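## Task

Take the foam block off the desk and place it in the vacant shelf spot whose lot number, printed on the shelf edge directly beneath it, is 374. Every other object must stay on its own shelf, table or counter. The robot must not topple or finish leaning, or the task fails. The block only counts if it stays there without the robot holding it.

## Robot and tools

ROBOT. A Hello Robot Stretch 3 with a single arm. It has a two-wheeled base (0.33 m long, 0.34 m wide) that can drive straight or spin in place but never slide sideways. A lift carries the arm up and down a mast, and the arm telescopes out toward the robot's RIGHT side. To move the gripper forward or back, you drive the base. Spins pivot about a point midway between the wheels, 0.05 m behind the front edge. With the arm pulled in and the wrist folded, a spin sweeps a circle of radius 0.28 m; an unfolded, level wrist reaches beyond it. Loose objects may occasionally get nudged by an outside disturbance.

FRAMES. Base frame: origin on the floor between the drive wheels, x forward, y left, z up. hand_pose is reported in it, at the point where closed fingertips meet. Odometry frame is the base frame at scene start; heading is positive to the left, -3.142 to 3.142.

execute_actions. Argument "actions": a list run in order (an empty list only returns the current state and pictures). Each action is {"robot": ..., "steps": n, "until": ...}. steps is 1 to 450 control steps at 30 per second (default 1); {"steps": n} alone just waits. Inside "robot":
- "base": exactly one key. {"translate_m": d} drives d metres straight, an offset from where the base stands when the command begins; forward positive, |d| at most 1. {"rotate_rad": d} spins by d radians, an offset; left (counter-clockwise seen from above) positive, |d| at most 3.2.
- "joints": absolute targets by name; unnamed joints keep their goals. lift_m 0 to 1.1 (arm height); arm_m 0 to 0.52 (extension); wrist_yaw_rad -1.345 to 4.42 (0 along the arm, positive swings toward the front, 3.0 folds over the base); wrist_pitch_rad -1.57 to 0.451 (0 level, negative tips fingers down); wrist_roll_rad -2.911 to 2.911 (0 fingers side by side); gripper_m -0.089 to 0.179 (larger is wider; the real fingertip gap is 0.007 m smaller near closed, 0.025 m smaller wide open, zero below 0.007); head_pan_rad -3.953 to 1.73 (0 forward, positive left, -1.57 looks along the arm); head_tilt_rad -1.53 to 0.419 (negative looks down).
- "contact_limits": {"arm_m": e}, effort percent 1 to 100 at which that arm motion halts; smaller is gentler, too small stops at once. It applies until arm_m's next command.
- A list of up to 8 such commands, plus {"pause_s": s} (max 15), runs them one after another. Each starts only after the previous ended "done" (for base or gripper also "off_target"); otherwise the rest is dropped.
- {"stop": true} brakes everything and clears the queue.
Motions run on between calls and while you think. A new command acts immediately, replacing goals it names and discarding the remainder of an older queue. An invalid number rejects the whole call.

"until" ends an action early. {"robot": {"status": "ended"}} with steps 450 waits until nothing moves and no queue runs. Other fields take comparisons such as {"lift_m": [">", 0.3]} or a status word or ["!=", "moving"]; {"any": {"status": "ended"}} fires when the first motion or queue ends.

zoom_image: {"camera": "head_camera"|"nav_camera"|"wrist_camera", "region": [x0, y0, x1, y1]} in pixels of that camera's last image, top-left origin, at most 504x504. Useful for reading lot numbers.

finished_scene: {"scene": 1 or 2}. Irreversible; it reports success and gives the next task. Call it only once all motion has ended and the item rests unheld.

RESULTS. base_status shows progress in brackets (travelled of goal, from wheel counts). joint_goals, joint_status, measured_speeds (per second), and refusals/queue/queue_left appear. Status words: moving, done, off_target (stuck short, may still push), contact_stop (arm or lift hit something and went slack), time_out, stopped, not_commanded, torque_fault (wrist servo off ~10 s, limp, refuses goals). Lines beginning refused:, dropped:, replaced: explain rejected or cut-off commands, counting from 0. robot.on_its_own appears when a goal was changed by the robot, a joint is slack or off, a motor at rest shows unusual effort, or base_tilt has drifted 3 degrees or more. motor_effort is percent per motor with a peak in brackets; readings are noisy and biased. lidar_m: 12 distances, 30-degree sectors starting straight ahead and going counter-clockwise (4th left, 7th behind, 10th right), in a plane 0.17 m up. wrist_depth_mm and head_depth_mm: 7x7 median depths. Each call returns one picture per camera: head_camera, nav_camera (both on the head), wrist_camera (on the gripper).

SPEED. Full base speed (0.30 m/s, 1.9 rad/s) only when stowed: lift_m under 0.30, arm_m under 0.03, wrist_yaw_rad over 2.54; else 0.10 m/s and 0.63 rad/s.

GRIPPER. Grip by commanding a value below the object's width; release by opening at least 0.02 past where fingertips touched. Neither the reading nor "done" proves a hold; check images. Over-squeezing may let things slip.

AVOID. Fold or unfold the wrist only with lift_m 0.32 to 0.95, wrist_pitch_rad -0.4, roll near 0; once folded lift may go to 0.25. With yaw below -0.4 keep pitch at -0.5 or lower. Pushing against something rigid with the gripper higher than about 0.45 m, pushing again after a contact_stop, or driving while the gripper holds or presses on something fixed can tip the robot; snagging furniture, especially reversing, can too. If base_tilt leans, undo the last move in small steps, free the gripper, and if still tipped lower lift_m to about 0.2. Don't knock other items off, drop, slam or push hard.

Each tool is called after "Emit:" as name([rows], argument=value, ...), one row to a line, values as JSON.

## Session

Emit:
execute_actions(actions=[])

Scene clock: 0.00 s.
robot.base_odometry: x=+0.000 y=+0.000 heading=+0.000 (m, m, rad; robot's odometry frame)
robot.turned_by_wheels: +0.000 (rad since the last result)
robot.turned_by_imu: +0.000 (rad since the last result)
robot.base_tilt: forward=+0.1 right=-1.8 (deg)
robot.lidar_m: 1.39 1.33 1.16 1.61 2.00 1.46 1.06 0.74 0.70 0.72 0.96 2.84
robot.head_depth_mm: 1761 2643 2687 2676 2676 2664 2179 / 1776 2662 2829 2826 2864 2809 2181 / 1771 2643 3093 3001 3024 2981 2173 / 1765 2624 3088 3113 3130 2714 2183 / 1763 2488 2659 2616 2633 1637 1993 / 1781 2260 2256 2256 2266 1501 1884 / 1777 1981 1980 1976 1978 1496 1100
robot.base_status: not_commanded
robot.joint_positions: lift_m=+0.428 arm_m=+0.001 wrist_yaw_rad=+3.031 wrist_pitch_rad=-0.328 wrist_roll_rad=+0.008 gripper_m=+0.037 head_pan_rad=-0.015 head_tilt_rad=-0.005
robot.joint_goals: lift_m=+0.428 arm_m=+0.001 wrist_yaw_rad=+3.031 wrist_pitch_rad=-0.328 wrist_roll_rad=+0.008 gripper_m=+0.037 head_pan_rad=-0.015 head_tilt_rad=-0.005
robot.joint_status: lift_m=not_commanded arm_m=not_commanded wrist_yaw_rad=not_commanded wrist_pitch_rad=not_commanded wrist_roll_rad=not_commanded gripper_m=not_commanded head_pan_rad=not_commanded head_tilt_rad=not_commanded
robot.measured_speeds: translate_m=+0.000 rotate_rad=+0.000 lift_m=+0.000 arm_m=+0.000 wrist_yaw_rad=+0.000 wrist_pitch_rad=+0.000 wrist_roll_rad=+0.000 head_pan_rad=+0.000 head_tilt_rad=+0.000
robot: refusals=0 queue=idle queue_left=0
robot.motor_effort: left_wheel=+0 right_wheel=+0 lift_m=+39 arm_m=+0 wrist_yaw_rad=-1 wrist_pitch_rad=+4 wrist_roll_rad=+0 gripper_m=+0 head_pan_rad=+0 head_tilt_rad=+3 (%)
robot.hand_pose: x=+0.0046 y=+0.0879 z=+0.4612 quat_wxyz=(+0.154, +0.705, +0.076, +0.688) (m; robot's base frame)
robot.wrist_depth_mm: - - - - - - - / - - - - - - - / - - - - - - - / - - - - - - - / 947 954 - 958 988 964 1000 / 779 772 - 790 806 780 794 / 653 648 - 663 640 665 670
pictures: head_camera (sideways: a quarter turn clockwise sets it upright), nav_camera (sideways: a quarter turn counterclockwise sets it upright), wrist_camera
camera_calibration (this result's frames):
head_camera: T_world_to_cam=[[0.00227607, 0.0302939, -0.999538, 1.32011], [-0.0332492, 0.998991, 0.0302016, -0.0362729], [0.999444, 0.0331652, 0.00328102, -0.0579482], [0, 0, 0, 1]] pos_world=[0.0537053, -0.0018333, 1.32079]
nav_camera: T_world_to_cam=[[0.0327738, 0.00560564, 0.999447, -1.26502], [-0.00687745, -0.999959, 0.00583404, 0.0430862], [0.999439, -0.00706485, -0.032734, -0.00634774], [0, 0, 0, 1]] pos_world=[0.0481, 0.0501309, 1.26386]
wrist_camera: T_world_to_cam=[[0.992378, -0.123155, -0.0042184, 0.0107263], [-0.0598028, -0.451392, -0.890319, 0.490539], [0.107743, 0.883786, -0.455317, 0.295785], [0, 0, 0, 1]] pos_world=[-0.0131778, -0.0386643, 0.571457]
Images, in order (width x height): head_camera 896x504, nav_camera 672x504, wrist_camera 644x364.

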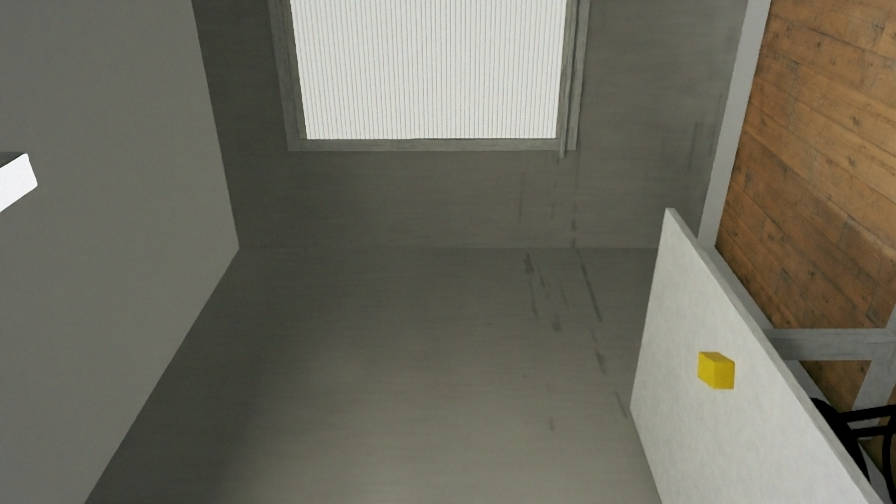

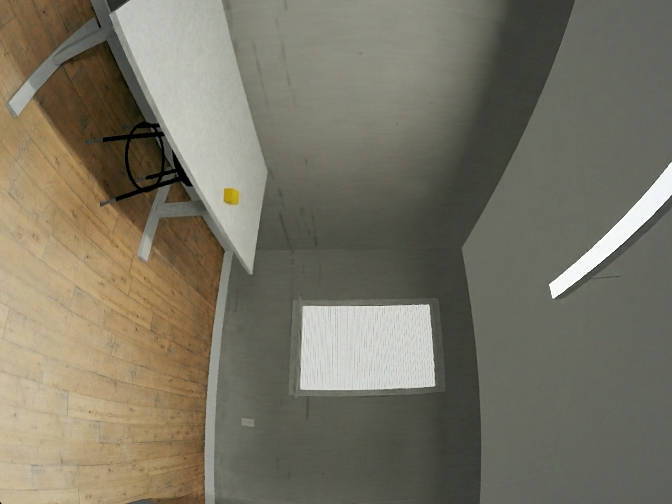

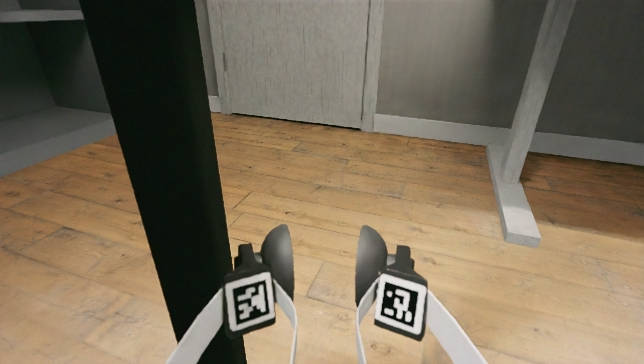

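Emit:
execute_actions([
  {"robot":[{"joints":{"lift_m":0.285,"wrist_pitch_rad":-0.42,"head_tilt_rad":-0.25},"base":{"rotate_rad":-0.235}},{"base":{"translate_m":1.0}},{"base":{"translate_m":0.11}},{"base":{"rotate_rad":2.93}},{"joints":{"lift_m":0.86}}],"steps":450,"until":{"robot":{"queue_left":["=",0],"lift_m":[">",0.4]}}},
  {"robot":{"joints":{"lift_m":0.86,"wrist_yaw_rad":0,"gripper_m":0.179}},"steps":450,"until":{"robot":{"status":"ended"}}},
])

Scene clock: 28.47 s.
robot.base_odometry: x=+1.079 y=-0.258 heading=+2.695 (m, m, rad; robot's odometry frame)
robot.turned_by_wheels: +2.695 (rad since the last result)
robot.turned_by_imu: +2.649 (rad since the last result)
robot.base_tilt: forward=+0.2 right=-1.8 (deg)
robot.lidar_m: 2.52 1.35 1.00 0.96 1.00 1.83 1.77 1.85 0.97 0.66 0.87 1.89
robot.head_depth_mm: 2589 2682 2780 2912 2677 2070 1559 / 2628 2689 2806 2943 2860 2068 1561 / 2603 2710 2818 2945 2651 2089 1569 / 2619 2729 2818 2956 2703 2077 1567 / 2681 2749 2849 2982 2900 2078 1571 / 2659 2757 2868 2938 2731 2098 1570 / 2670 2369 2361 2396 2402 2090 1579
robot.base_status: done (rotate_rad +2.9298 of +2.9300)
robot.joint_positions: lift_m=+0.860 arm_m=+0.001 wrist_yaw_rad=+0.003 wrist_pitch_rad=-0.433 wrist_roll_rad=+0.008 gripper_m=+0.179 head_pan_rad=-0.015 head_tilt_rad=-0.248
robot.joint_goals: lift_m=+0.860 arm_m=+0.001 wrist_yaw_rad=+0.000 wrist_pitch_rad=-0.420 wrist_roll_rad=+0.008 gripper_m=+0.179 head_pan_rad=-0.015 head_tilt_rad=-0.250
robot.joint_status: lift_m=done arm_m=not_commanded wrist_yaw_rad=done wrist_pitch_rad=done wrist_roll_rad=not_commanded gripper_m=done head_pan_rad=not_commanded head_tilt_rad=done
robot.measured_speeds: translate_m=+0.000 rotate_rad=+0.000 lift_m=+0.000 arm_m=+0.000 wrist_yaw_rad=+0.000 wrist_pitch_rad=+0.000 wrist_roll_rad=+0.000 head_pan_rad=+0.000 head_tilt_rad=+0.000
robot: refusals=0 queue=done queue_left=0
robot.motor_effort: left_wheel=-3(8) right_wheel=+3(12) lift_m=+51(51) arm_m=+0(1) wrist_yaw_rad=-4(2) wrist_pitch_rad=+4(2) wrist_roll_rad=+0(0) gripper_m=+1(83) head_pan_rad=+0(0) head_tilt_rad=-1(25) (%)
robot.hand_pose: x=-0.0209 y=-0.3680 z=+0.8689 quat_wxyz=(+0.688, +0.153, -0.693, -0.152) (m; robot's base frame)
robot.wrist_depth_mm: - - - - - - - / 898 906 906 925 930 965 - / 625 629 627 643 639 647 664 / 478 481 484 464 496 498 502 / 404 408 408 410 413 414 405 / - - - - - - - / - - - - - - -
pictures: head_camera (sideways: a quarter turn clockwise sets it upright), nav_camera (sideways: a quarter turn counterclockwise sets it upright), wrist_camera
camera_calibration (this result's frames):
head_camera: T_world_to_cam=[[-0.237844, 0.0338755, -0.970712, 1.28374], [-0.0245897, 0.998861, 0.0408828, -0.0502202], [0.970992, 0.0335933, -0.23674, 0.254669], [0, 0, 0, 1]] pos_world=[0.0568128, -0.00187947, 1.30849]
nav_camera: T_world_to_cam=[[0.271862, 0.00203953, 0.962334, -1.21785], [-0.00570789, -0.999977, 0.00373179, 0.0458175], [0.962319, -0.00650743, -0.271844, 0.305125], [0, 0, 0, 1]] pos_world=[0.0377207, 0.0502858, 1.25475]
wrist_camera: T_world_to_cam=[[-0.99994, 0.0106163, -0.0028204, -0.011996], [0.00816044, 0.546074, -0.837697, 0.968901], [-0.00735313, -0.83767, -0.546128, 0.330108], [0, 0, 0, 1]] pos_world=[-0.0174746, -0.252443, 0.991893]
Images, in order (width x height): head_camera 896x504, nav_camera 672x504, wrist_camera 644x364.

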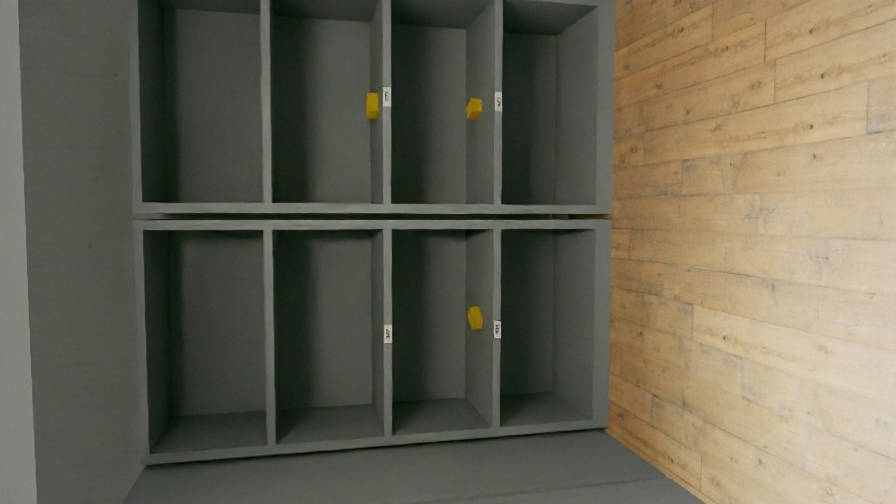

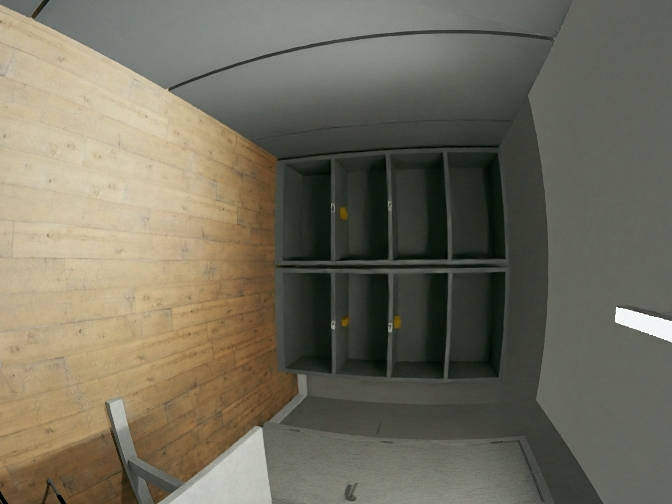

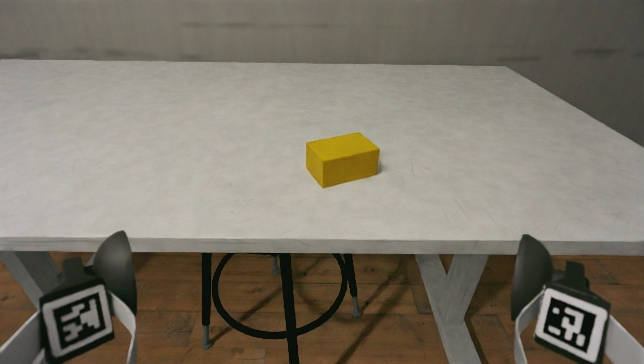

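Emit:
zoom_image(camera="head_camera", region=[350,290,520,380])

Emit:
execute_actions([
  {"robot":{"base":{"translate_m":-0.112},"joints":{"lift_m":0.82,"wrist_yaw_rad":0.4,"arm_m":0.35,"head_pan_rad":-3.7,"head_tilt_rad":-0.5}},"steps":450,"until":{"robot":{"status":"ended"}}},
])

Region (350, 290, 520, 380) of head_camera's 896x504 image, scaled by 2.965, with more detail than that image has; it fills the top 267 rows of this view, and the rest is white.

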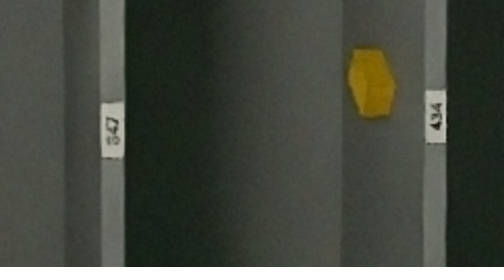

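Scene clock: 43.10 s.
robot.base_odometry: x=+1.180 y=-0.307 heading=+2.695 (m, m, rad; robot's odometry frame)
robot.turned_by_wheels: +0.000 (rad since the last result)
robot.turned_by_imu: +0.000 (rad since the last result)
robot.base_tilt: forward=+0.1 right=-1.8 (deg)
robot.lidar_m: 2.64 1.35 1.00 0.96 1.00 1.72 1.66 1.73 0.93 0.67 0.91 1.25
robot.head_depth_mm: 1853 2025 2276 2478 1999 1554 - / 1739 1916 2122 2363 2000 - - / 1647 1802 1967 2173 2016 - - / 1561 1694 1855 2045 2021 1707 - / 1484 1614 1763 1911 2021 1663 - / 1410 1533 1662 1786 1926 1638 - / 1355 1451 1570 1697 1829 1592 1330
robot.base_status: done (translate_m -0.1120 of -0.1120)
robot.joint_positions: lift_m=+0.820 arm_m=+0.350 wrist_yaw_rad=+0.398 wrist_pitch_rad=-0.433 wrist_roll_rad=+0.008 gripper_m=+0.179 head_pan_rad=-3.693 head_tilt_rad=-0.494
robot.joint_goals: lift_m=+0.820 arm_m=+0.350 wrist_yaw_rad=+0.400 wrist_pitch_rad=-0.420 wrist_roll_rad=+0.008 gripper_m=+0.179 head_pan_rad=-3.700 head_tilt_rad=-0.500
robot.joint_status: lift_m=done arm_m=done wrist_yaw_rad=done wrist_pitch_rad=done wrist_roll_rad=not_commanded gripper_m=done head_pan_rad=done head_tilt_rad=done
robot.measured_speeds: translate_m=+0.000 rotate_rad=+0.000 lift_m=+0.000 arm_m=+0.000 wrist_yaw_rad=+0.000 wrist_pitch_rad=+0.000 wrist_roll_rad=+0.000 head_pan_rad=+0.000 head_tilt_rad=+0.000
robot: refusals=0 queue=done queue_left=0
robot.motor_effort: left_wheel=-2(6) right_wheel=+4(4) lift_m=+26(53) arm_m=+5(5) wrist_yaw_rad=+1(1) wrist_pitch_rad=+4(4) wrist_roll_rad=+0(0) gripper_m=+0(0) head_pan_rad=-3(32) head_tilt_rad=-3(27) (%)
robot.hand_pose: x=+0.0647 y=-0.6998 z=+0.8296 quat_wxyz=(+0.705, +0.286, -0.649, -0.014) (m; robot's base frame)
robot.wrist_depth_mm: - 977 843 753 677 620 571 / 743 761 763 774 718 670 606 / 525 535 537 540 544 557 556 / 405 406 412 417 419 421 423 / 329 332 336 337 337 338 340 / 288 282 281 284 284 286 291 / - 241 236 195 239 245 -
pictures: head_camera (sideways: a quarter turn clockwise sets it upright), nav_camera (sideways: a quarter turn counterclockwise sets it upright), wrist_camera
camera_calibration (this result's frames):
head_camera: T_world_to_cam=[[0.382474, -0.270791, -0.883394, 1.16598], [-0.49883, -0.865298, 0.0492709, -0.0582332], [-0.777742, 0.421819, -0.466033, 0.563738], [0, 0, 0, 1]] pos_world=[-0.0365628, 0.0275526, 1.29561]
nav_camera: T_world_to_cam=[[-0.42747, 0.255708, 0.867112, -1.08932], [0.515406, 0.856945, 0.00137617, 0.0457063], [-0.742715, 0.447503, -0.498112, 0.609978], [0, 0, 0, 1]] pos_world=[-0.0361698, -0.0335868, 1.24834]
wrist_camera: T_world_to_cam=[[-0.927011, -0.375024, -0.00281774, -0.1976], [-0.202689, 0.507313, -0.837586, 1.10293], [0.315545, -0.77588, -0.546298, 0.053851], [0, 0, 0, 1]] pos_world=[0.0233824, -0.591854, 0.952662]
Images, in order (width x height): head_camera 896x504, nav_camera 672x504, wrist_camera 644x364.

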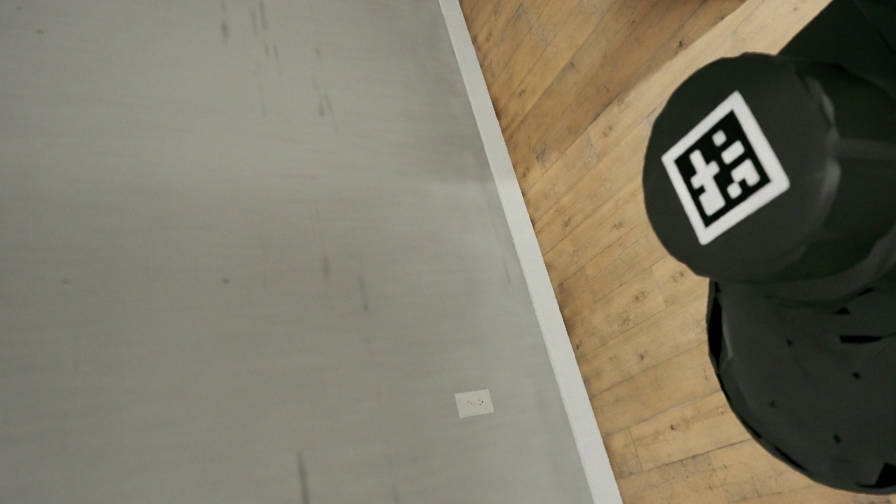

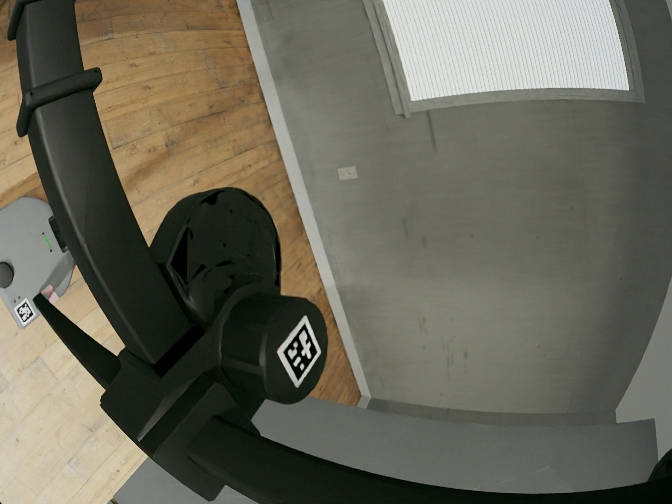

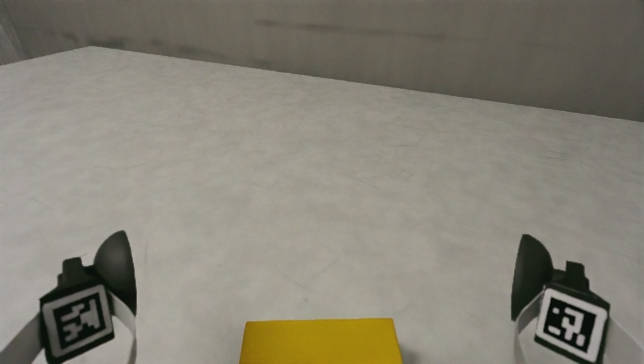

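Emit:
execute_actions([
  {"robot":[{"joints":{"lift_m":0.738,"arm_m":0.34}},{"joints":{"gripper_m":0.05}},{"joints":{"lift_m":0.78}}],"steps":450,"until":{"robot":{"status":"ended"}}},
])

Scene clock: 56.20 s.
robot.base_odometry: x=+1.180 y=-0.307 heading=+2.695 (m, m, rad; robot's odometry frame)
robot.turned_by_wheels: +0.000 (rad since the last result)
robot.turned_by_imu: -0.001 (rad since the last result)
robot.base_tilt: forward=+0.0 right=-1.8 (deg)
robot.lidar_m: 2.63 1.35 1.00 0.96 1.00 1.72 1.66 1.72 0.93 0.67 0.91 1.25
robot.head_depth_mm: 1844 2035 2273 2530 2004 1546 1311 / 1739 1915 2121 2352 2005 1616 - / 1655 1793 1991 2208 2011 1662 - / 1558 1692 1847 2037 2040 1623 - / 1488 1612 1747 1905 1994 1587 - / 1417 1525 1655 1808 1927 1579 - / 1352 1452 1578 1702 1850 1583 1331
robot.base_status: done (translate_m -0.1120 of -0.1120)
robot.joint_positions: lift_m=+0.780 arm_m=+0.340 wrist_yaw_rad=+0.399 wrist_pitch_rad=-0.436 wrist_roll_rad=+0.008 gripper_m=+0.055 head_pan_rad=-3.693 head_tilt_rad=-0.494
robot.joint_goals: lift_m=+0.780 arm_m=+0.340 wrist_yaw_rad=+0.400 wrist_pitch_rad=-0.420 wrist_roll_rad=+0.008 gripper_m=+0.056 head_pan_rad=-3.700 head_tilt_rad=-0.500
robot.joint_status: lift_m=done arm_m=done wrist_yaw_rad=done wrist_pitch_rad=done wrist_roll_rad=not_commanded gripper_m=done head_pan_rad=done head_tilt_rad=done
robot.measured_speeds: translate_m=+0.000 rotate_rad=+0.000 lift_m=+0.000 arm_m=+0.000 wrist_yaw_rad=+0.000 wrist_pitch_rad=+0.000 wrist_roll_rad=+0.000 head_pan_rad=+0.000 head_tilt_rad=+0.000
robot: refusals=0 queue=done queue_left=0
robot.on_its_own: gripper_m is held at +0.056, not at your +0.050, by its stall guard, which is still easing
robot.motor_effort: left_wheel=-2(3) right_wheel=+3(4) lift_m=+51(52) arm_m=-3(7) wrist_yaw_rad=+0(1) wrist_pitch_rad=+4(5) wrist_roll_rad=+0(0) gripper_m=-4(96) head_pan_rad=-3(3) head_tilt_rad=-3(4) (%)
robot.hand_pose: x=+0.0647 y=-0.6900 z=+0.7883 quat_wxyz=(+0.705, +0.287, -0.649, -0.014) (m; robot's base frame)
robot.wrist_depth_mm: - 931 846 767 689 622 579 / 610 615 623 628 630 644 604 / 431 430 436 443 446 445 453 / 331 333 334 336 339 343 345 / 269 271 164 156 164 277 279 / 228 229 125 126 128 235 234 / 197 193 128 131 137 195 202
pictures: head_camera (sideways: a quarter turn clockwise sets it upright), nav_camera (sideways: a quarter turn counterclockwise sets it upright), wrist_camera
camera_calibration (this result's frames):
head_camera: T_world_to_cam=[[0.382482, -0.270799, -0.883389, 1.16597], [-0.498835, -0.865295, 0.0492713, -0.0582336], [-0.777735, 0.42182, -0.466044, 0.563751], [0, 0, 0, 1]] pos_world=[-0.0365626, 0.0275528, 1.29561]
nav_camera: T_world_to_cam=[[-0.427478, 0.255715, 0.867106, -1.08931], [0.51541, 0.856942, 0.00137605, 0.0457064], [-0.742708, 0.447504, -0.498122, 0.609991], [0, 0, 0, 1]] pos_world=[-0.0361695, -0.0335869, 1.24834]
wrist_camera: T_world_to_cam=[[-0.9267, -0.375793, -0.00277206, -0.194572], [-0.203858, 0.50888, -0.836351, 1.06356], [0.315705, -0.774481, -0.548187, 0.0413242], [0, 0, 0, 1]] pos_world=[0.023458, -0.582337, 0.911622]
Images, in order (width x height): head_camera 896x504, nav_camera 672x504, wrist_camera 644x364.

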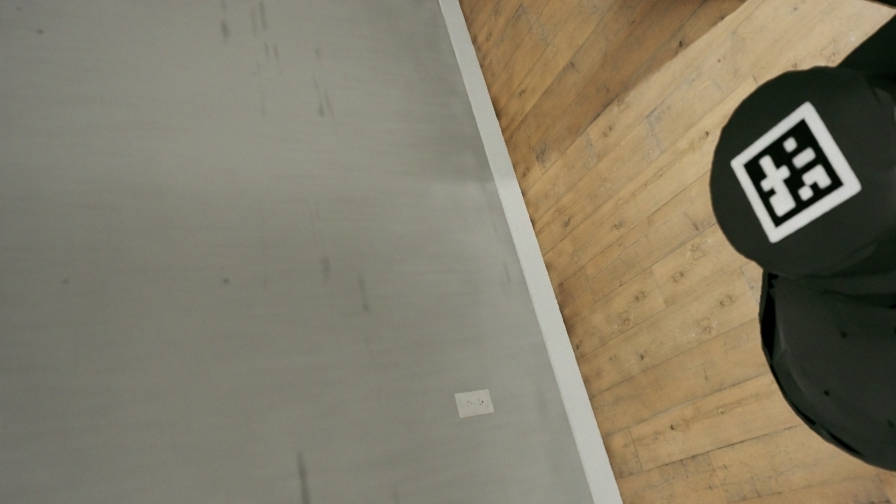

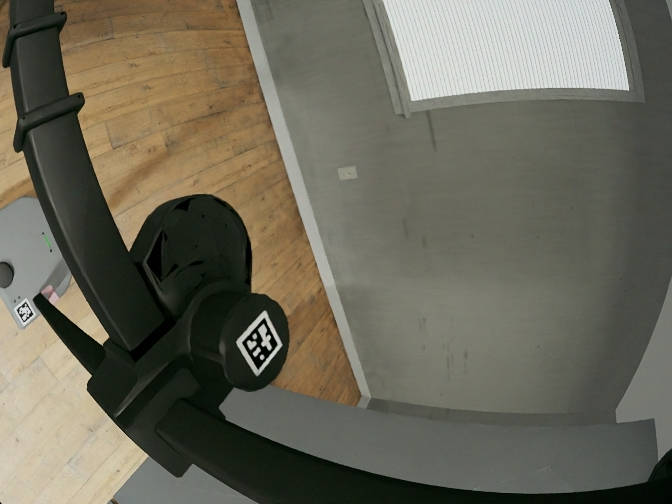

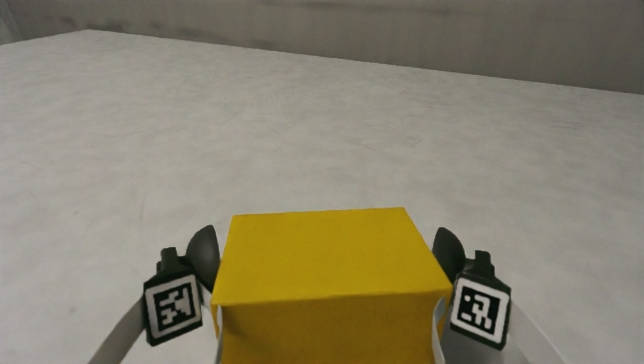

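Emit:
execute_actions([
  {"robot":[{"base":{"translate_m":-0.3},"joints":{"arm_m":0,"head_pan_rad":-0.5}},{"base":{"translate_m":-0.8},"joints":{"wrist_yaw_rad":2.7,"lift_m":0.285}},{"base":{"rotate_rad":1.595}},{"base":{"translate_m":1.0}}],"steps":450,"until":{"robot":{"status":"ended"}}},
  {"steps":450,"until":{"robot":{"status":"ended"}}},
])

Scene clock: 80.23 s.
robot.base_odometry: x=+1.763 y=-1.694 heading=-1.993 (m, m, rad; robot's odometry frame)
robot.turned_by_wheels: +1.595 (rad since the last result)
robot.turned_by_imu: +1.567 (rad since the last result)
robot.base_tilt: forward=+0.0 right=-1.6 (deg)
robot.lidar_m: 1.45 0.73 0.54 0.53 0.55 0.77 2.31 2.01 2.74 0.50 0.52 1.49
robot.head_depth_mm: 1510 1665 1852 2080 2003 1506 875 / 1434 1567 1741 1933 2001 1572 1280 / 1375 1500 1650 1831 1943 1569 1277 / 1308 1426 1561 1715 1862 1585 1289 / 1252 1357 1480 1640 1793 1572 1286 / 1209 1303 1412 1549 1698 1589 1294 / 1161 1252 1348 1473 1612 1583 1290
robot.base_status: done (translate_m +1.0000 of +1.0000)
robot.joint_positions: lift_m=+0.285 arm_m=+0.001 wrist_yaw_rad=+2.698 wrist_pitch_rad=-0.437 wrist_roll_rad=+0.008 gripper_m=+0.060 head_pan_rad=-0.507 head_tilt_rad=-0.495
robot.joint_goals: lift_m=+0.285 arm_m=+0.000 wrist_yaw_rad=+2.700 wrist_pitch_rad=-0.420 wrist_roll_rad=+0.008 gripper_m=+0.059 head_pan_rad=-0.500 head_tilt_rad=-0.500
robot.joint_status: lift_m=done arm_m=done wrist_yaw_rad=done wrist_pitch_rad=done wrist_roll_rad=not_commanded gripper_m=done head_pan_rad=done head_tilt_rad=done
robot.measured_speeds: translate_m=+0.000 rotate_rad=+0.000 lift_m=+0.000 arm_m=+0.000 wrist_yaw_rad=+0.000 wrist_pitch_rad=+0.000 wrist_roll_rad=+0.000 head_pan_rad=+0.000 head_tilt_rad=+0.000
robot: refusals=0 queue=done queue_left=0
robot.on_its_own: gripper_m is held at +0.059, not at your +0.050, by its stall guard, which is not easing now
robot.motor_effort: left_wheel=-2(8) right_wheel=+3(11) lift_m=+27(56) arm_m=-4(6) wrist_yaw_rad=+1(2) wrist_pitch_rad=+4(5) wrist_roll_rad=+0(0) gripper_m=-19(21) head_pan_rad=+2(33) head_tilt_rad=-3(4) (%)
robot.hand_pose: x=+0.0741 y=+0.0547 z=+0.2938 quat_wxyz=(+0.302, +0.709, -0.003, +0.637) (m; robot's base frame)
robot.wrist_depth_mm: 439 482 533 598 674 789 918 / 473 515 574 649 729 858 - / 503 557 620 719 802 941 - / 545 595 663 716 776 766 769 / 574 601 164 156 164 612 616 / - 520 126 126 127 529 519 / - - 126 131 137 435 446
pictures: head_camera (sideways: a quarter turn clockwise sets it upright), nav_camera (sideways: a quarter turn counterclockwise sets it upright), wrist_camera
camera_calibration (this result's frames):
head_camera: T_world_to_cam=[[-0.394658, 0.253843, -0.883068, 1.17029], [0.459952, 0.886575, 0.0492907, -0.0641075], [0.795418, -0.386716, -0.466649, 0.554943], [0, 0, 0, 1]] pos_world=[0.0499402, -0.0256292, 1.29557]
nav_camera: T_world_to_cam=[[0.43893, -0.236771, 0.866764, -1.09415], [-0.476851, -0.878983, 0.00136931, 0.051768], [0.761547, -0.413919, -0.498716, 0.601588], [0, 0, 0, 1]] pos_world=[0.0468044, 0.0354485, 1.24832]
wrist_camera: T_world_to_cam=[[0.897113, -0.441793, -0.00274502, -0.0390091], [-0.244666, -0.491632, -0.835725, 0.330532], [0.367868, 0.750412, -0.549141, 0.257051], [0, 0, 0, 1]] pos_world=[0.0213049, -0.0476279, 0.417285]
Images, in order (width x height): head_camera 896x504, nav_camera 672x504, wrist_camera 644x364.

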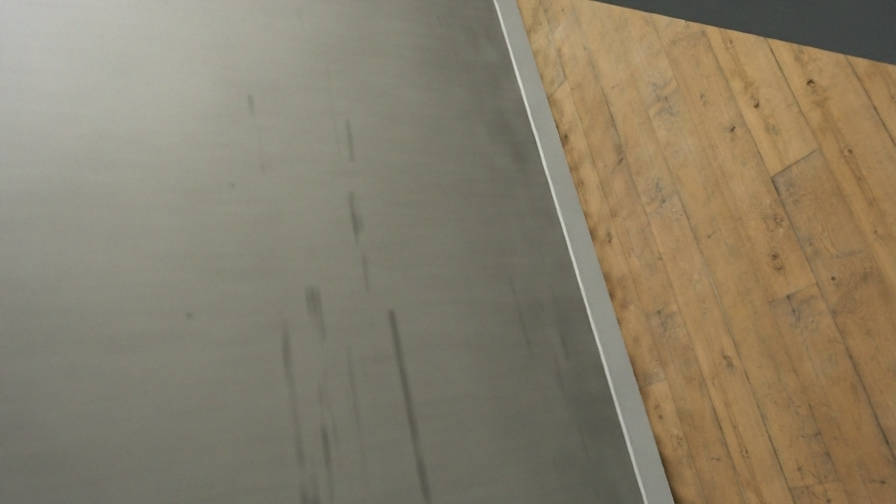

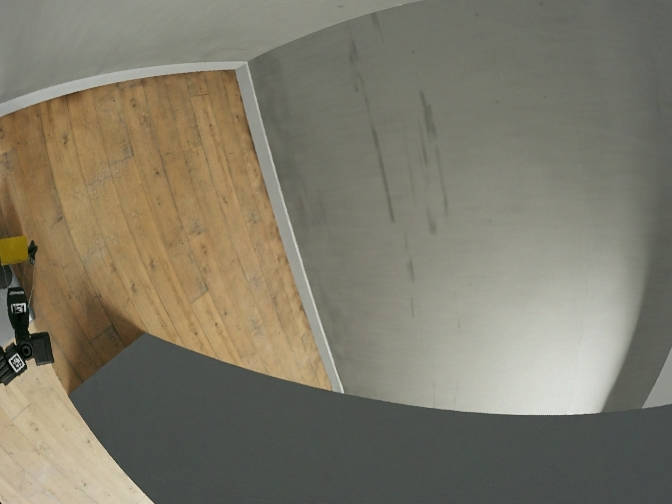

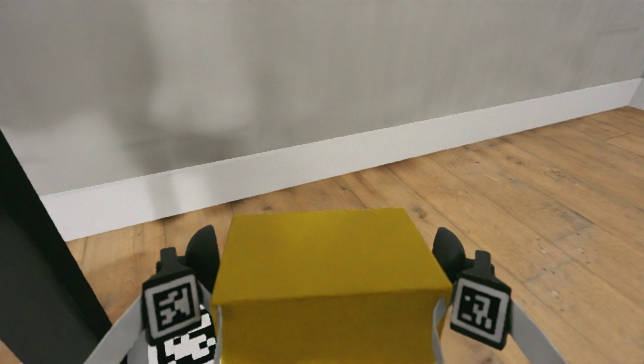

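Emit:
execute_actions([
  {"robot":[{"base":{"translate_m":0.95},"joints":{"head_pan_rad":-0.7,"head_tilt_rad":-0.6}},{"base":{"rotate_rad":-1.61}},{"base":{"translate_m":1.0}}],"steps":450,"until":{"robot":{"status":"ended"}}},
])

Scene clock: 95.93 s.
robot.base_odometry: x=+0.478 y=-2.115 heading=+2.680 (m, m, rad; robot's odometry frame)
robot.turned_by_wheels: -1.610 (rad since the last result)
robot.turned_by_imu: -1.585 (rad since the last result)
robot.base_tilt: forward=+0.2 right=-1.7 (deg)
robot.lidar_m: 1.96 0.72 0.52 0.51 0.52 0.71 1.50 1.55 0.67 0.96 0.65 1.36
robot.head_depth_mm: 502 562 646 741 935 867 1134 / 545 591 648 720 829 941 1138 / 1169 1236 858 1322 1020 1298 1186 / 1315 1360 1008 1383 1533 1415 1215 / 1292 1353 1517 1473 1700 1455 1227 / 1201 1282 1435 1633 1759 1466 1221 / 1160 1552 2092 2275 1811 1473 1220
robot.base_status: done (translate_m +1.0000 of +1.0000)
robot.joint_positions: lift_m=+0.285 arm_m=+0.001 wrist_yaw_rad=+2.698 wrist_pitch_rad=-0.437 wrist_roll_rad=+0.008 gripper_m=+0.060 head_pan_rad=-0.693 head_tilt_rad=-0.593
robot.joint_goals: lift_m=+0.285 arm_m=+0.000 wrist_yaw_rad=+2.700 wrist_pitch_rad=-0.420 wrist_roll_rad=+0.008 gripper_m=+0.059 head_pan_rad=-0.700 head_tilt_rad=-0.600
robot.joint_status: lift_m=done arm_m=done wrist_yaw_rad=done wrist_pitch_rad=done wrist_roll_rad=not_commanded gripper_m=done head_pan_rad=done head_tilt_rad=done
robot.measured_speeds: translate_m=+0.000 rotate_rad=+0.000 lift_m=+0.000 arm_m=+0.000 wrist_yaw_rad=+0.000 wrist_pitch_rad=+0.000 wrist_roll_rad=+0.000 head_pan_rad=+0.000 head_tilt_rad=+0.000
robot: refusals=0 queue=done queue_left=0
robot.on_its_own: gripper_m is held at +0.059, not at your +0.050, by its stall guard, which is not easing now
robot.motor_effort: left_wheel=+2(9) right_wheel=-3(10) lift_m=+27(27) arm_m=-5(5) wrist_yaw_rad=+1(2) wrist_pitch_rad=+4(4) wrist_roll_rad=+0(0) gripper_m=-20(19) head_pan_rad=-3(16) head_tilt_rad=-3(19) (%)
robot.hand_pose: x=+0.0741 y=+0.0547 z=+0.2938 quat_wxyz=(+0.302, +0.709, -0.003, +0.637) (m; robot's base frame)
robot.wrist_depth_mm: 422 462 511 580 670 771 941 / 453 494 555 627 737 874 - / 476 532 606 696 806 926 - / 518 571 644 716 762 766 772 / 556 589 164 157 164 624 625 / - 515 126 126 128 531 524 / - - 126 131 136 437 447
pictures: head_camera (sideways: a quarter turn clockwise sets it upright), nav_camera (sideways: a quarter turn counterclockwise sets it upright), wrist_camera
camera_calibration (this result's frames):
head_camera: T_world_to_cam=[[-0.405918, 0.376561, -0.832726, 1.10471], [0.619959, 0.78292, 0.0518352, -0.0683898], [0.671477, -0.495215, -0.551254, 0.66578], [0, 0, 0, 1]] pos_world=[0.0437658, -0.0327436, 1.29048]
nav_camera: T_world_to_cam=[[0.451238, -0.366861, 0.813509, -1.02479], [-0.631259, -0.775572, 0.000394826, 0.0539787], [0.63079, -0.513713, -0.581552, 0.710159], [0, 0, 0, 1]] pos_world=[0.0485365, 0.030728, 1.24665]
wrist_camera: T_world_to_cam=[[0.897142, -0.441733, -0.00274805, -0.0390001], [-0.244673, -0.491722, -0.83567, 0.330493], [0.367792, 0.750388, -0.549224, 0.257083], [0, 0, 0, 1]] pos_world=[0.0212981, -0.0476291, 0.417272]
Images, in order (width x height): head_camera 896x504, nav_camera 672x504, wrist_camera 644x364.

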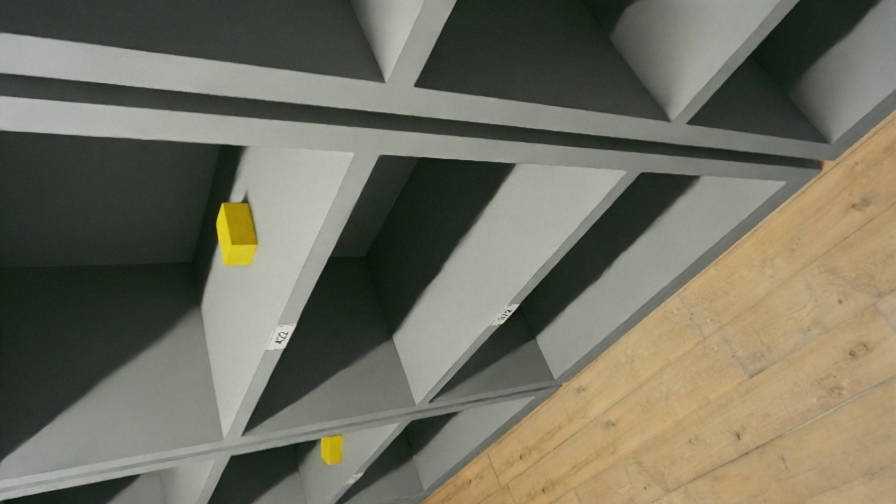

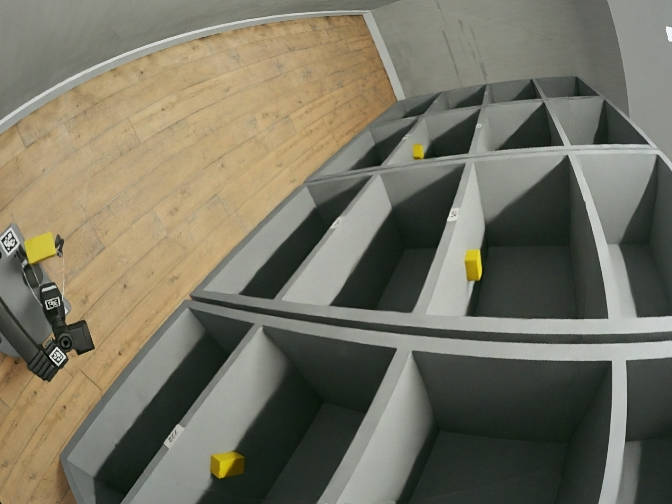

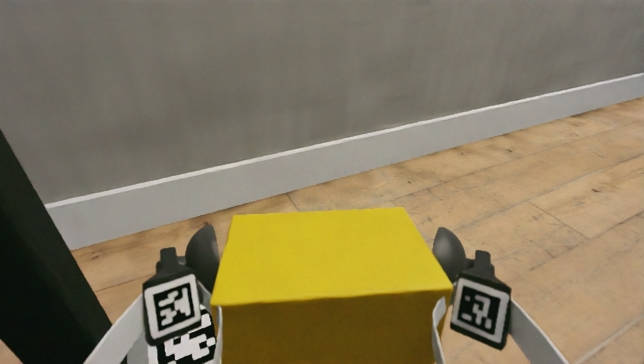

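Emit:
zoom_image(camera="head_camera", region=[470,285,540,345])

Emit:
execute_actions([
  {"robot":{"joints":{"head_pan_rad":-1.6}},"steps":450,"until":{"robot":{"status":"ended"}}},
])

Emit:
execute_actions([
  {"robot":{"base":{"translate_m":0.94},"joints":{"head_pan_rad":-0.75}},"steps":450,"until":{"robot":{"status":"ended"}}},
])

Region (470, 285, 540, 345) of head_camera's 896x504 image, scaled by 7.200, with more detail than that image has; it fills the top 432 rows of this view, and the rest is white.

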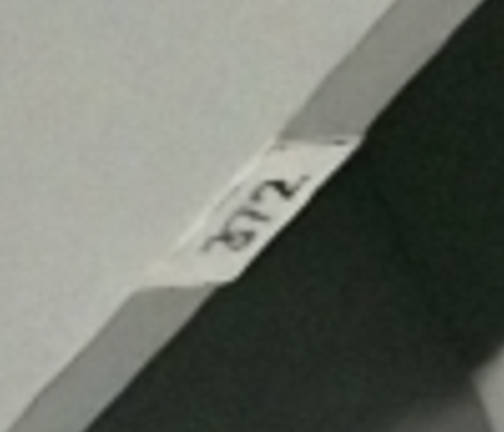

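Scene clock: 103.47 s.
robot.base_odometry: x=+0.478 y=-2.115 heading=+2.680 (m, m, rad; robot's odometry frame)
robot.turned_by_wheels: +0.000 (rad since the last result)
robot.turned_by_imu: +0.000 (rad since the last result)
robot.base_tilt: forward=+0.0 right=-1.7 (deg)
robot.lidar_m: 1.96 0.72 0.53 0.51 0.52 0.72 1.49 1.55 0.67 0.96 0.65 1.36
robot.head_depth_mm: 776 855 791 599 1049 845 1132 / 772 854 799 603 1055 847 1138 / 776 859 805 606 1057 852 1148 / 780 861 812 610 1058 858 1146 / 777 867 817 611 1067 860 1143 / 782 868 823 617 1072 857 1147 / 782 866 831 621 1002 861 1039
robot.base_status: done (translate_m +1.0000 of +1.0000)
robot.joint_positions: lift_m=+0.285 arm_m=+0.001 wrist_yaw_rad=+2.698 wrist_pitch_rad=-0.437 wrist_roll_rad=+0.008 gripper_m=+0.060 head_pan_rad=-1.593 head_tilt_rad=-0.593
robot.joint_goals: lift_m=+0.285 arm_m=+0.000 wrist_yaw_rad=+2.700 wrist_pitch_rad=-0.420 wrist_roll_rad=+0.008 gripper_m=+0.059 head_pan_rad=-1.600 head_tilt_rad=-0.600
robot.joint_status: lift_m=done arm_m=done wrist_yaw_rad=done wrist_pitch_rad=done wrist_roll_rad=not_commanded gripper_m=done head_pan_rad=done head_tilt_rad=done
robot.measured_speeds: translate_m=+0.000 rotate_rad=+0.000 lift_m=+0.000 arm_m=+0.000 wrist_yaw_rad=+0.000 wrist_pitch_rad=+0.000 wrist_roll_rad=+0.000 head_pan_rad=+0.000 head_tilt_rad=+0.000
robot: refusals=0 queue=done queue_left=0
robot.on_its_own: gripper_m is held at +0.059, not at your +0.050, by its stall guard, which is not easing now
robot.motor_effort: left_wheel=+2(2) right_wheel=-3(3) lift_m=+27(27) arm_m=-4(4) wrist_yaw_rad=+1(2) wrist_pitch_rad=+4(4) wrist_roll_rad=+0(1) gripper_m=-19(20) head_pan_rad=-2(31) head_tilt_rad=-3(4) (%)
robot.hand_pose: x=+0.0741 y=+0.0547 z=+0.2938 quat_wxyz=(+0.302, +0.709, -0.003, +0.637) (m; robot's base frame)
robot.wrist_depth_mm: 421 462 514 579 671 787 949 / 449 498 552 631 733 874 - / 479 531 604 691 807 927 - / 523 569 644 720 765 763 784 / 557 587 164 156 164 623 624 / - 521 125 126 128 535 521 / - - 126 131 137 436 450
pictures: head_camera (sideways: a quarter turn clockwise sets it upright), nav_camera (sideways: a quarter turn counterclockwise sets it upright), wrist_camera
camera_calibration (this result's frames):
head_camera: T_world_to_cam=[[0.0424607, 0.552055, -0.832726, 1.10198], [0.998655, 0.00137848, 0.0518352, -0.0706999], [0.0297638, -0.833807, -0.551254, 0.669694], [0, 0, 0, 1]] pos_world=[0.00388141, -0.0498591, 1.29048]
nav_camera: T_world_to_cam=[[-0.00668069, -0.581513, 0.813509, -1.02199], [-0.999927, 0.01204, 0.000394827, 0.0562275], [-0.0100242, -0.813448, -0.581552, 0.714068], [0, 0, 0, 1]] pos_world=[0.0565538, -0.0141237, 1.24665]
wrist_camera: T_world_to_cam=[[0.897142, -0.441733, -0.00274805, -0.0390001], [-0.244673, -0.491722, -0.83567, 0.330493], [0.367792, 0.750388, -0.549224, 0.257083], [0, 0, 0, 1]] pos_world=[0.0212981, -0.0476291, 0.417272]
Images, in order (width x height): head_camera 896x504, nav_camera 672x504, wrist_camera 644x364.

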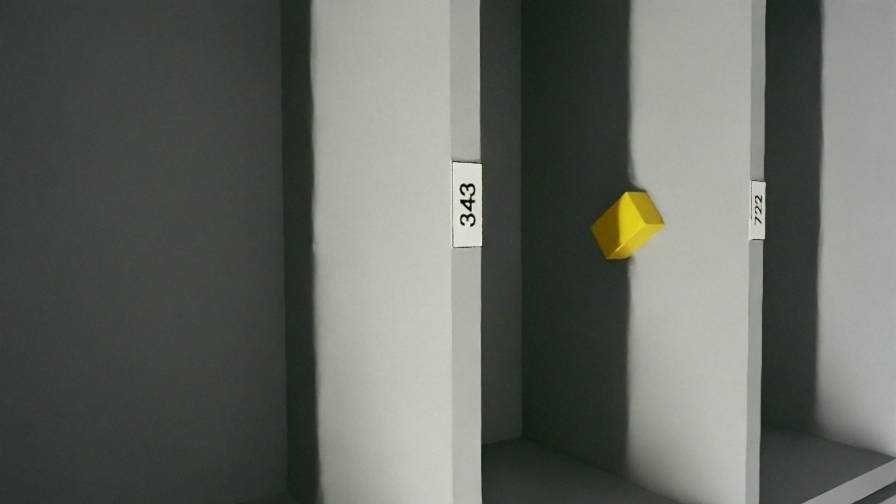

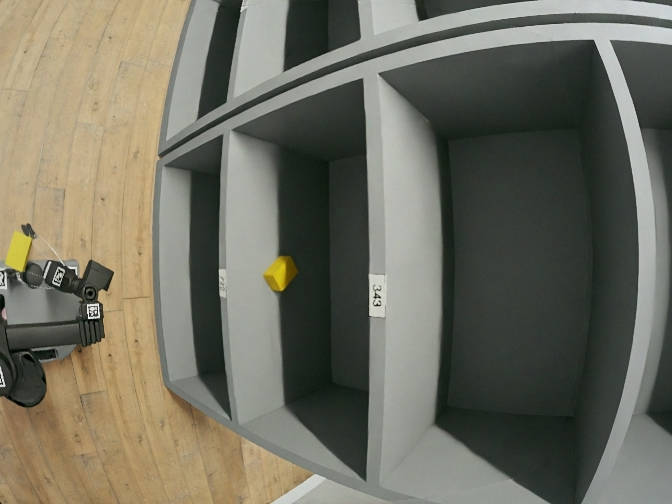

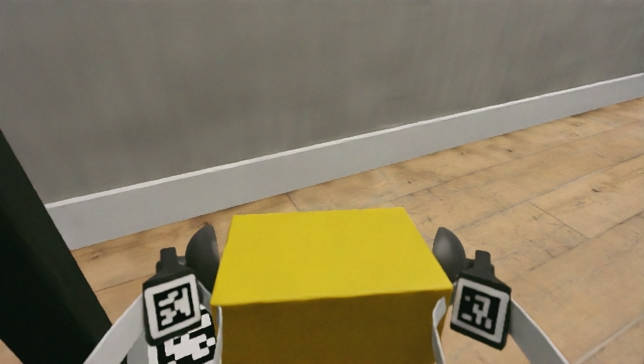

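Scene clock: 108.37 s.
robot.base_odometry: x=-0.364 y=-1.696 heading=+2.680 (m, m, rad; robot's odometry frame)
robot.turned_by_wheels: +0.000 (rad since the last result)
robot.turned_by_imu: -0.001 (rad since the last result)
robot.base_tilt: forward=+0.0 right=-1.5 (deg)
robot.lidar_m: 1.96 0.72 0.52 0.51 0.53 0.72 1.98 0.72 0.67 0.96 0.65 1.36
robot.head_depth_mm: 544 620 700 632 989 848 1110 / 515 568 634 725 872 910 1140 / 566 625 701 780 873 1026 1153 / 1216 1302 928 1397 1135 1376 1215 / 1322 1386 1568 1402 1639 1447 1219 / 1244 1314 1478 1537 1724 1468 1227 / 1158 1240 1418 2083 1823 1469 1227
robot.base_status: done (translate_m +0.9400 of +0.9400)
robot.joint_positions: lift_m=+0.285 arm_m=+0.001 wrist_yaw_rad=+2.698 wrist_pitch_rad=-0.437 wrist_roll_rad=+0.008 gripper_m=+0.060 head_pan_rad=-0.757 head_tilt_rad=-0.593
robot.joint_goals: lift_m=+0.285 arm_m=+0.000 wrist_yaw_rad=+2.700 wrist_pitch_rad=-0.420 wrist_roll_rad=+0.008 gripper_m=+0.059 head_pan_rad=-0.750 head_tilt_rad=-0.600
robot.joint_status: lift_m=done arm_m=done wrist_yaw_rad=done wrist_pitch_rad=done wrist_roll_rad=not_commanded gripper_m=done head_pan_rad=done head_tilt_rad=done
robot.measured_speeds: translate_m=+0.000 rotate_rad=+0.000 lift_m=+0.000 arm_m=+0.000 wrist_yaw_rad=+0.000 wrist_pitch_rad=+0.000 wrist_roll_rad=+0.000 head_pan_rad=+0.000 head_tilt_rad=+0.000
robot: refusals=0 queue=done queue_left=0
robot.on_its_own: gripper_m is held at +0.059, not at your +0.050, by its stall guard, which is not easing now
robot.motor_effort: left_wheel=+2(7) right_wheel=-3(7) lift_m=+27(27) arm_m=-4(5) wrist_yaw_rad=+2(1) wrist_pitch_rad=+4(4) wrist_roll_rad=+0(0) gripper_m=-20(20) head_pan_rad=+3(31) head_tilt_rad=-3(3) (%)
robot.hand_pose: x=+0.0741 y=+0.0547 z=+0.2938 quat_wxyz=(+0.302, +0.709, -0.003, +0.637) (m; robot's base frame)
robot.wrist_depth_mm: 426 461 516 581 666 772 954 / 447 492 559 635 730 879 - / 480 536 597 696 810 941 - / 517 570 642 725 765 774 770 / 559 579 163 156 165 619 624 / - 519 126 126 127 530 517 / - - 126 131 137 432 450
pictures: head_camera (sideways: a quarter turn clockwise sets it upright), nav_camera (sideways: a quarter turn counterclockwise sets it upright), wrist_camera
camera_calibration (this result's frames):
head_camera: T_world_to_cam=[[-0.381027, 0.401729, -0.832726, 1.10456], [0.668719, 0.741706, 0.0518352, -0.0686872], [0.638462, -0.537109, -0.551254, 0.665981], [0, 0, 0, 1]] pos_world=[0.0415966, -0.0350834, 1.29048]
nav_camera: T_world_to_cam=[[0.426875, -0.394944, 0.813509, -1.02464], [-0.679526, -0.733651, 0.000394827, 0.0542731], [0.596676, -0.552969, -0.581552, 0.710367], [0, 0, 0, 1]] pos_world=[0.0504132, 0.0279536, 1.24665]
wrist_camera: T_world_to_cam=[[0.897154, -0.441709, -0.00274772, -0.0389964], [-0.244666, -0.491742, -0.83566, 0.330486], [0.367767, 0.750388, -0.54924, 0.257089], [0, 0, 0, 1]] pos_world=[0.0212954, -0.047628, 0.41727]
Images, in order (width x height): head_camera 896x504, nav_camera 672x504, wrist_camera 644x364.

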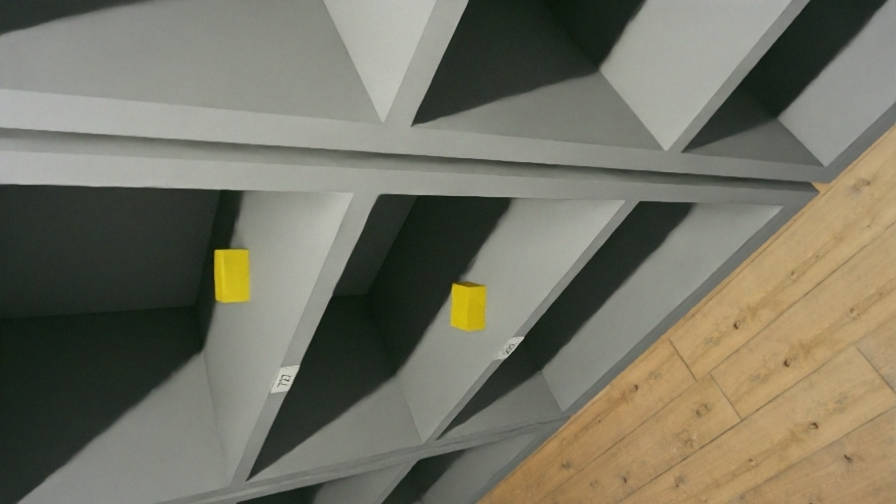

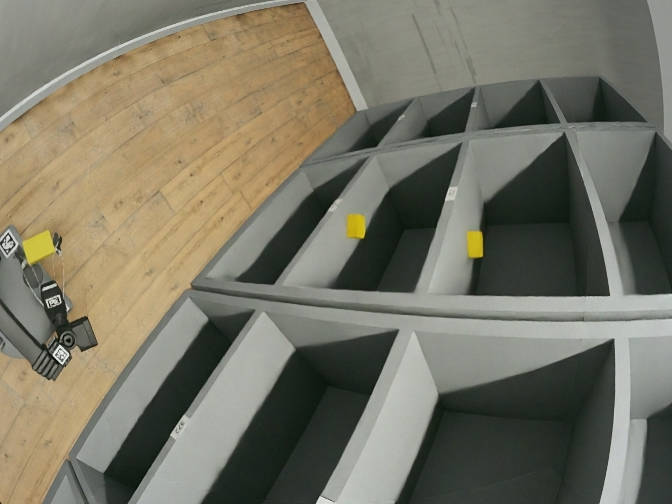

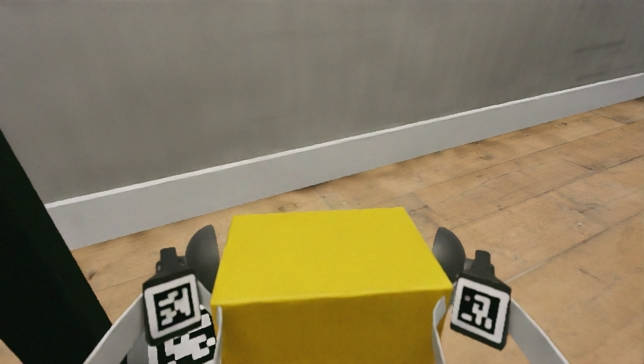

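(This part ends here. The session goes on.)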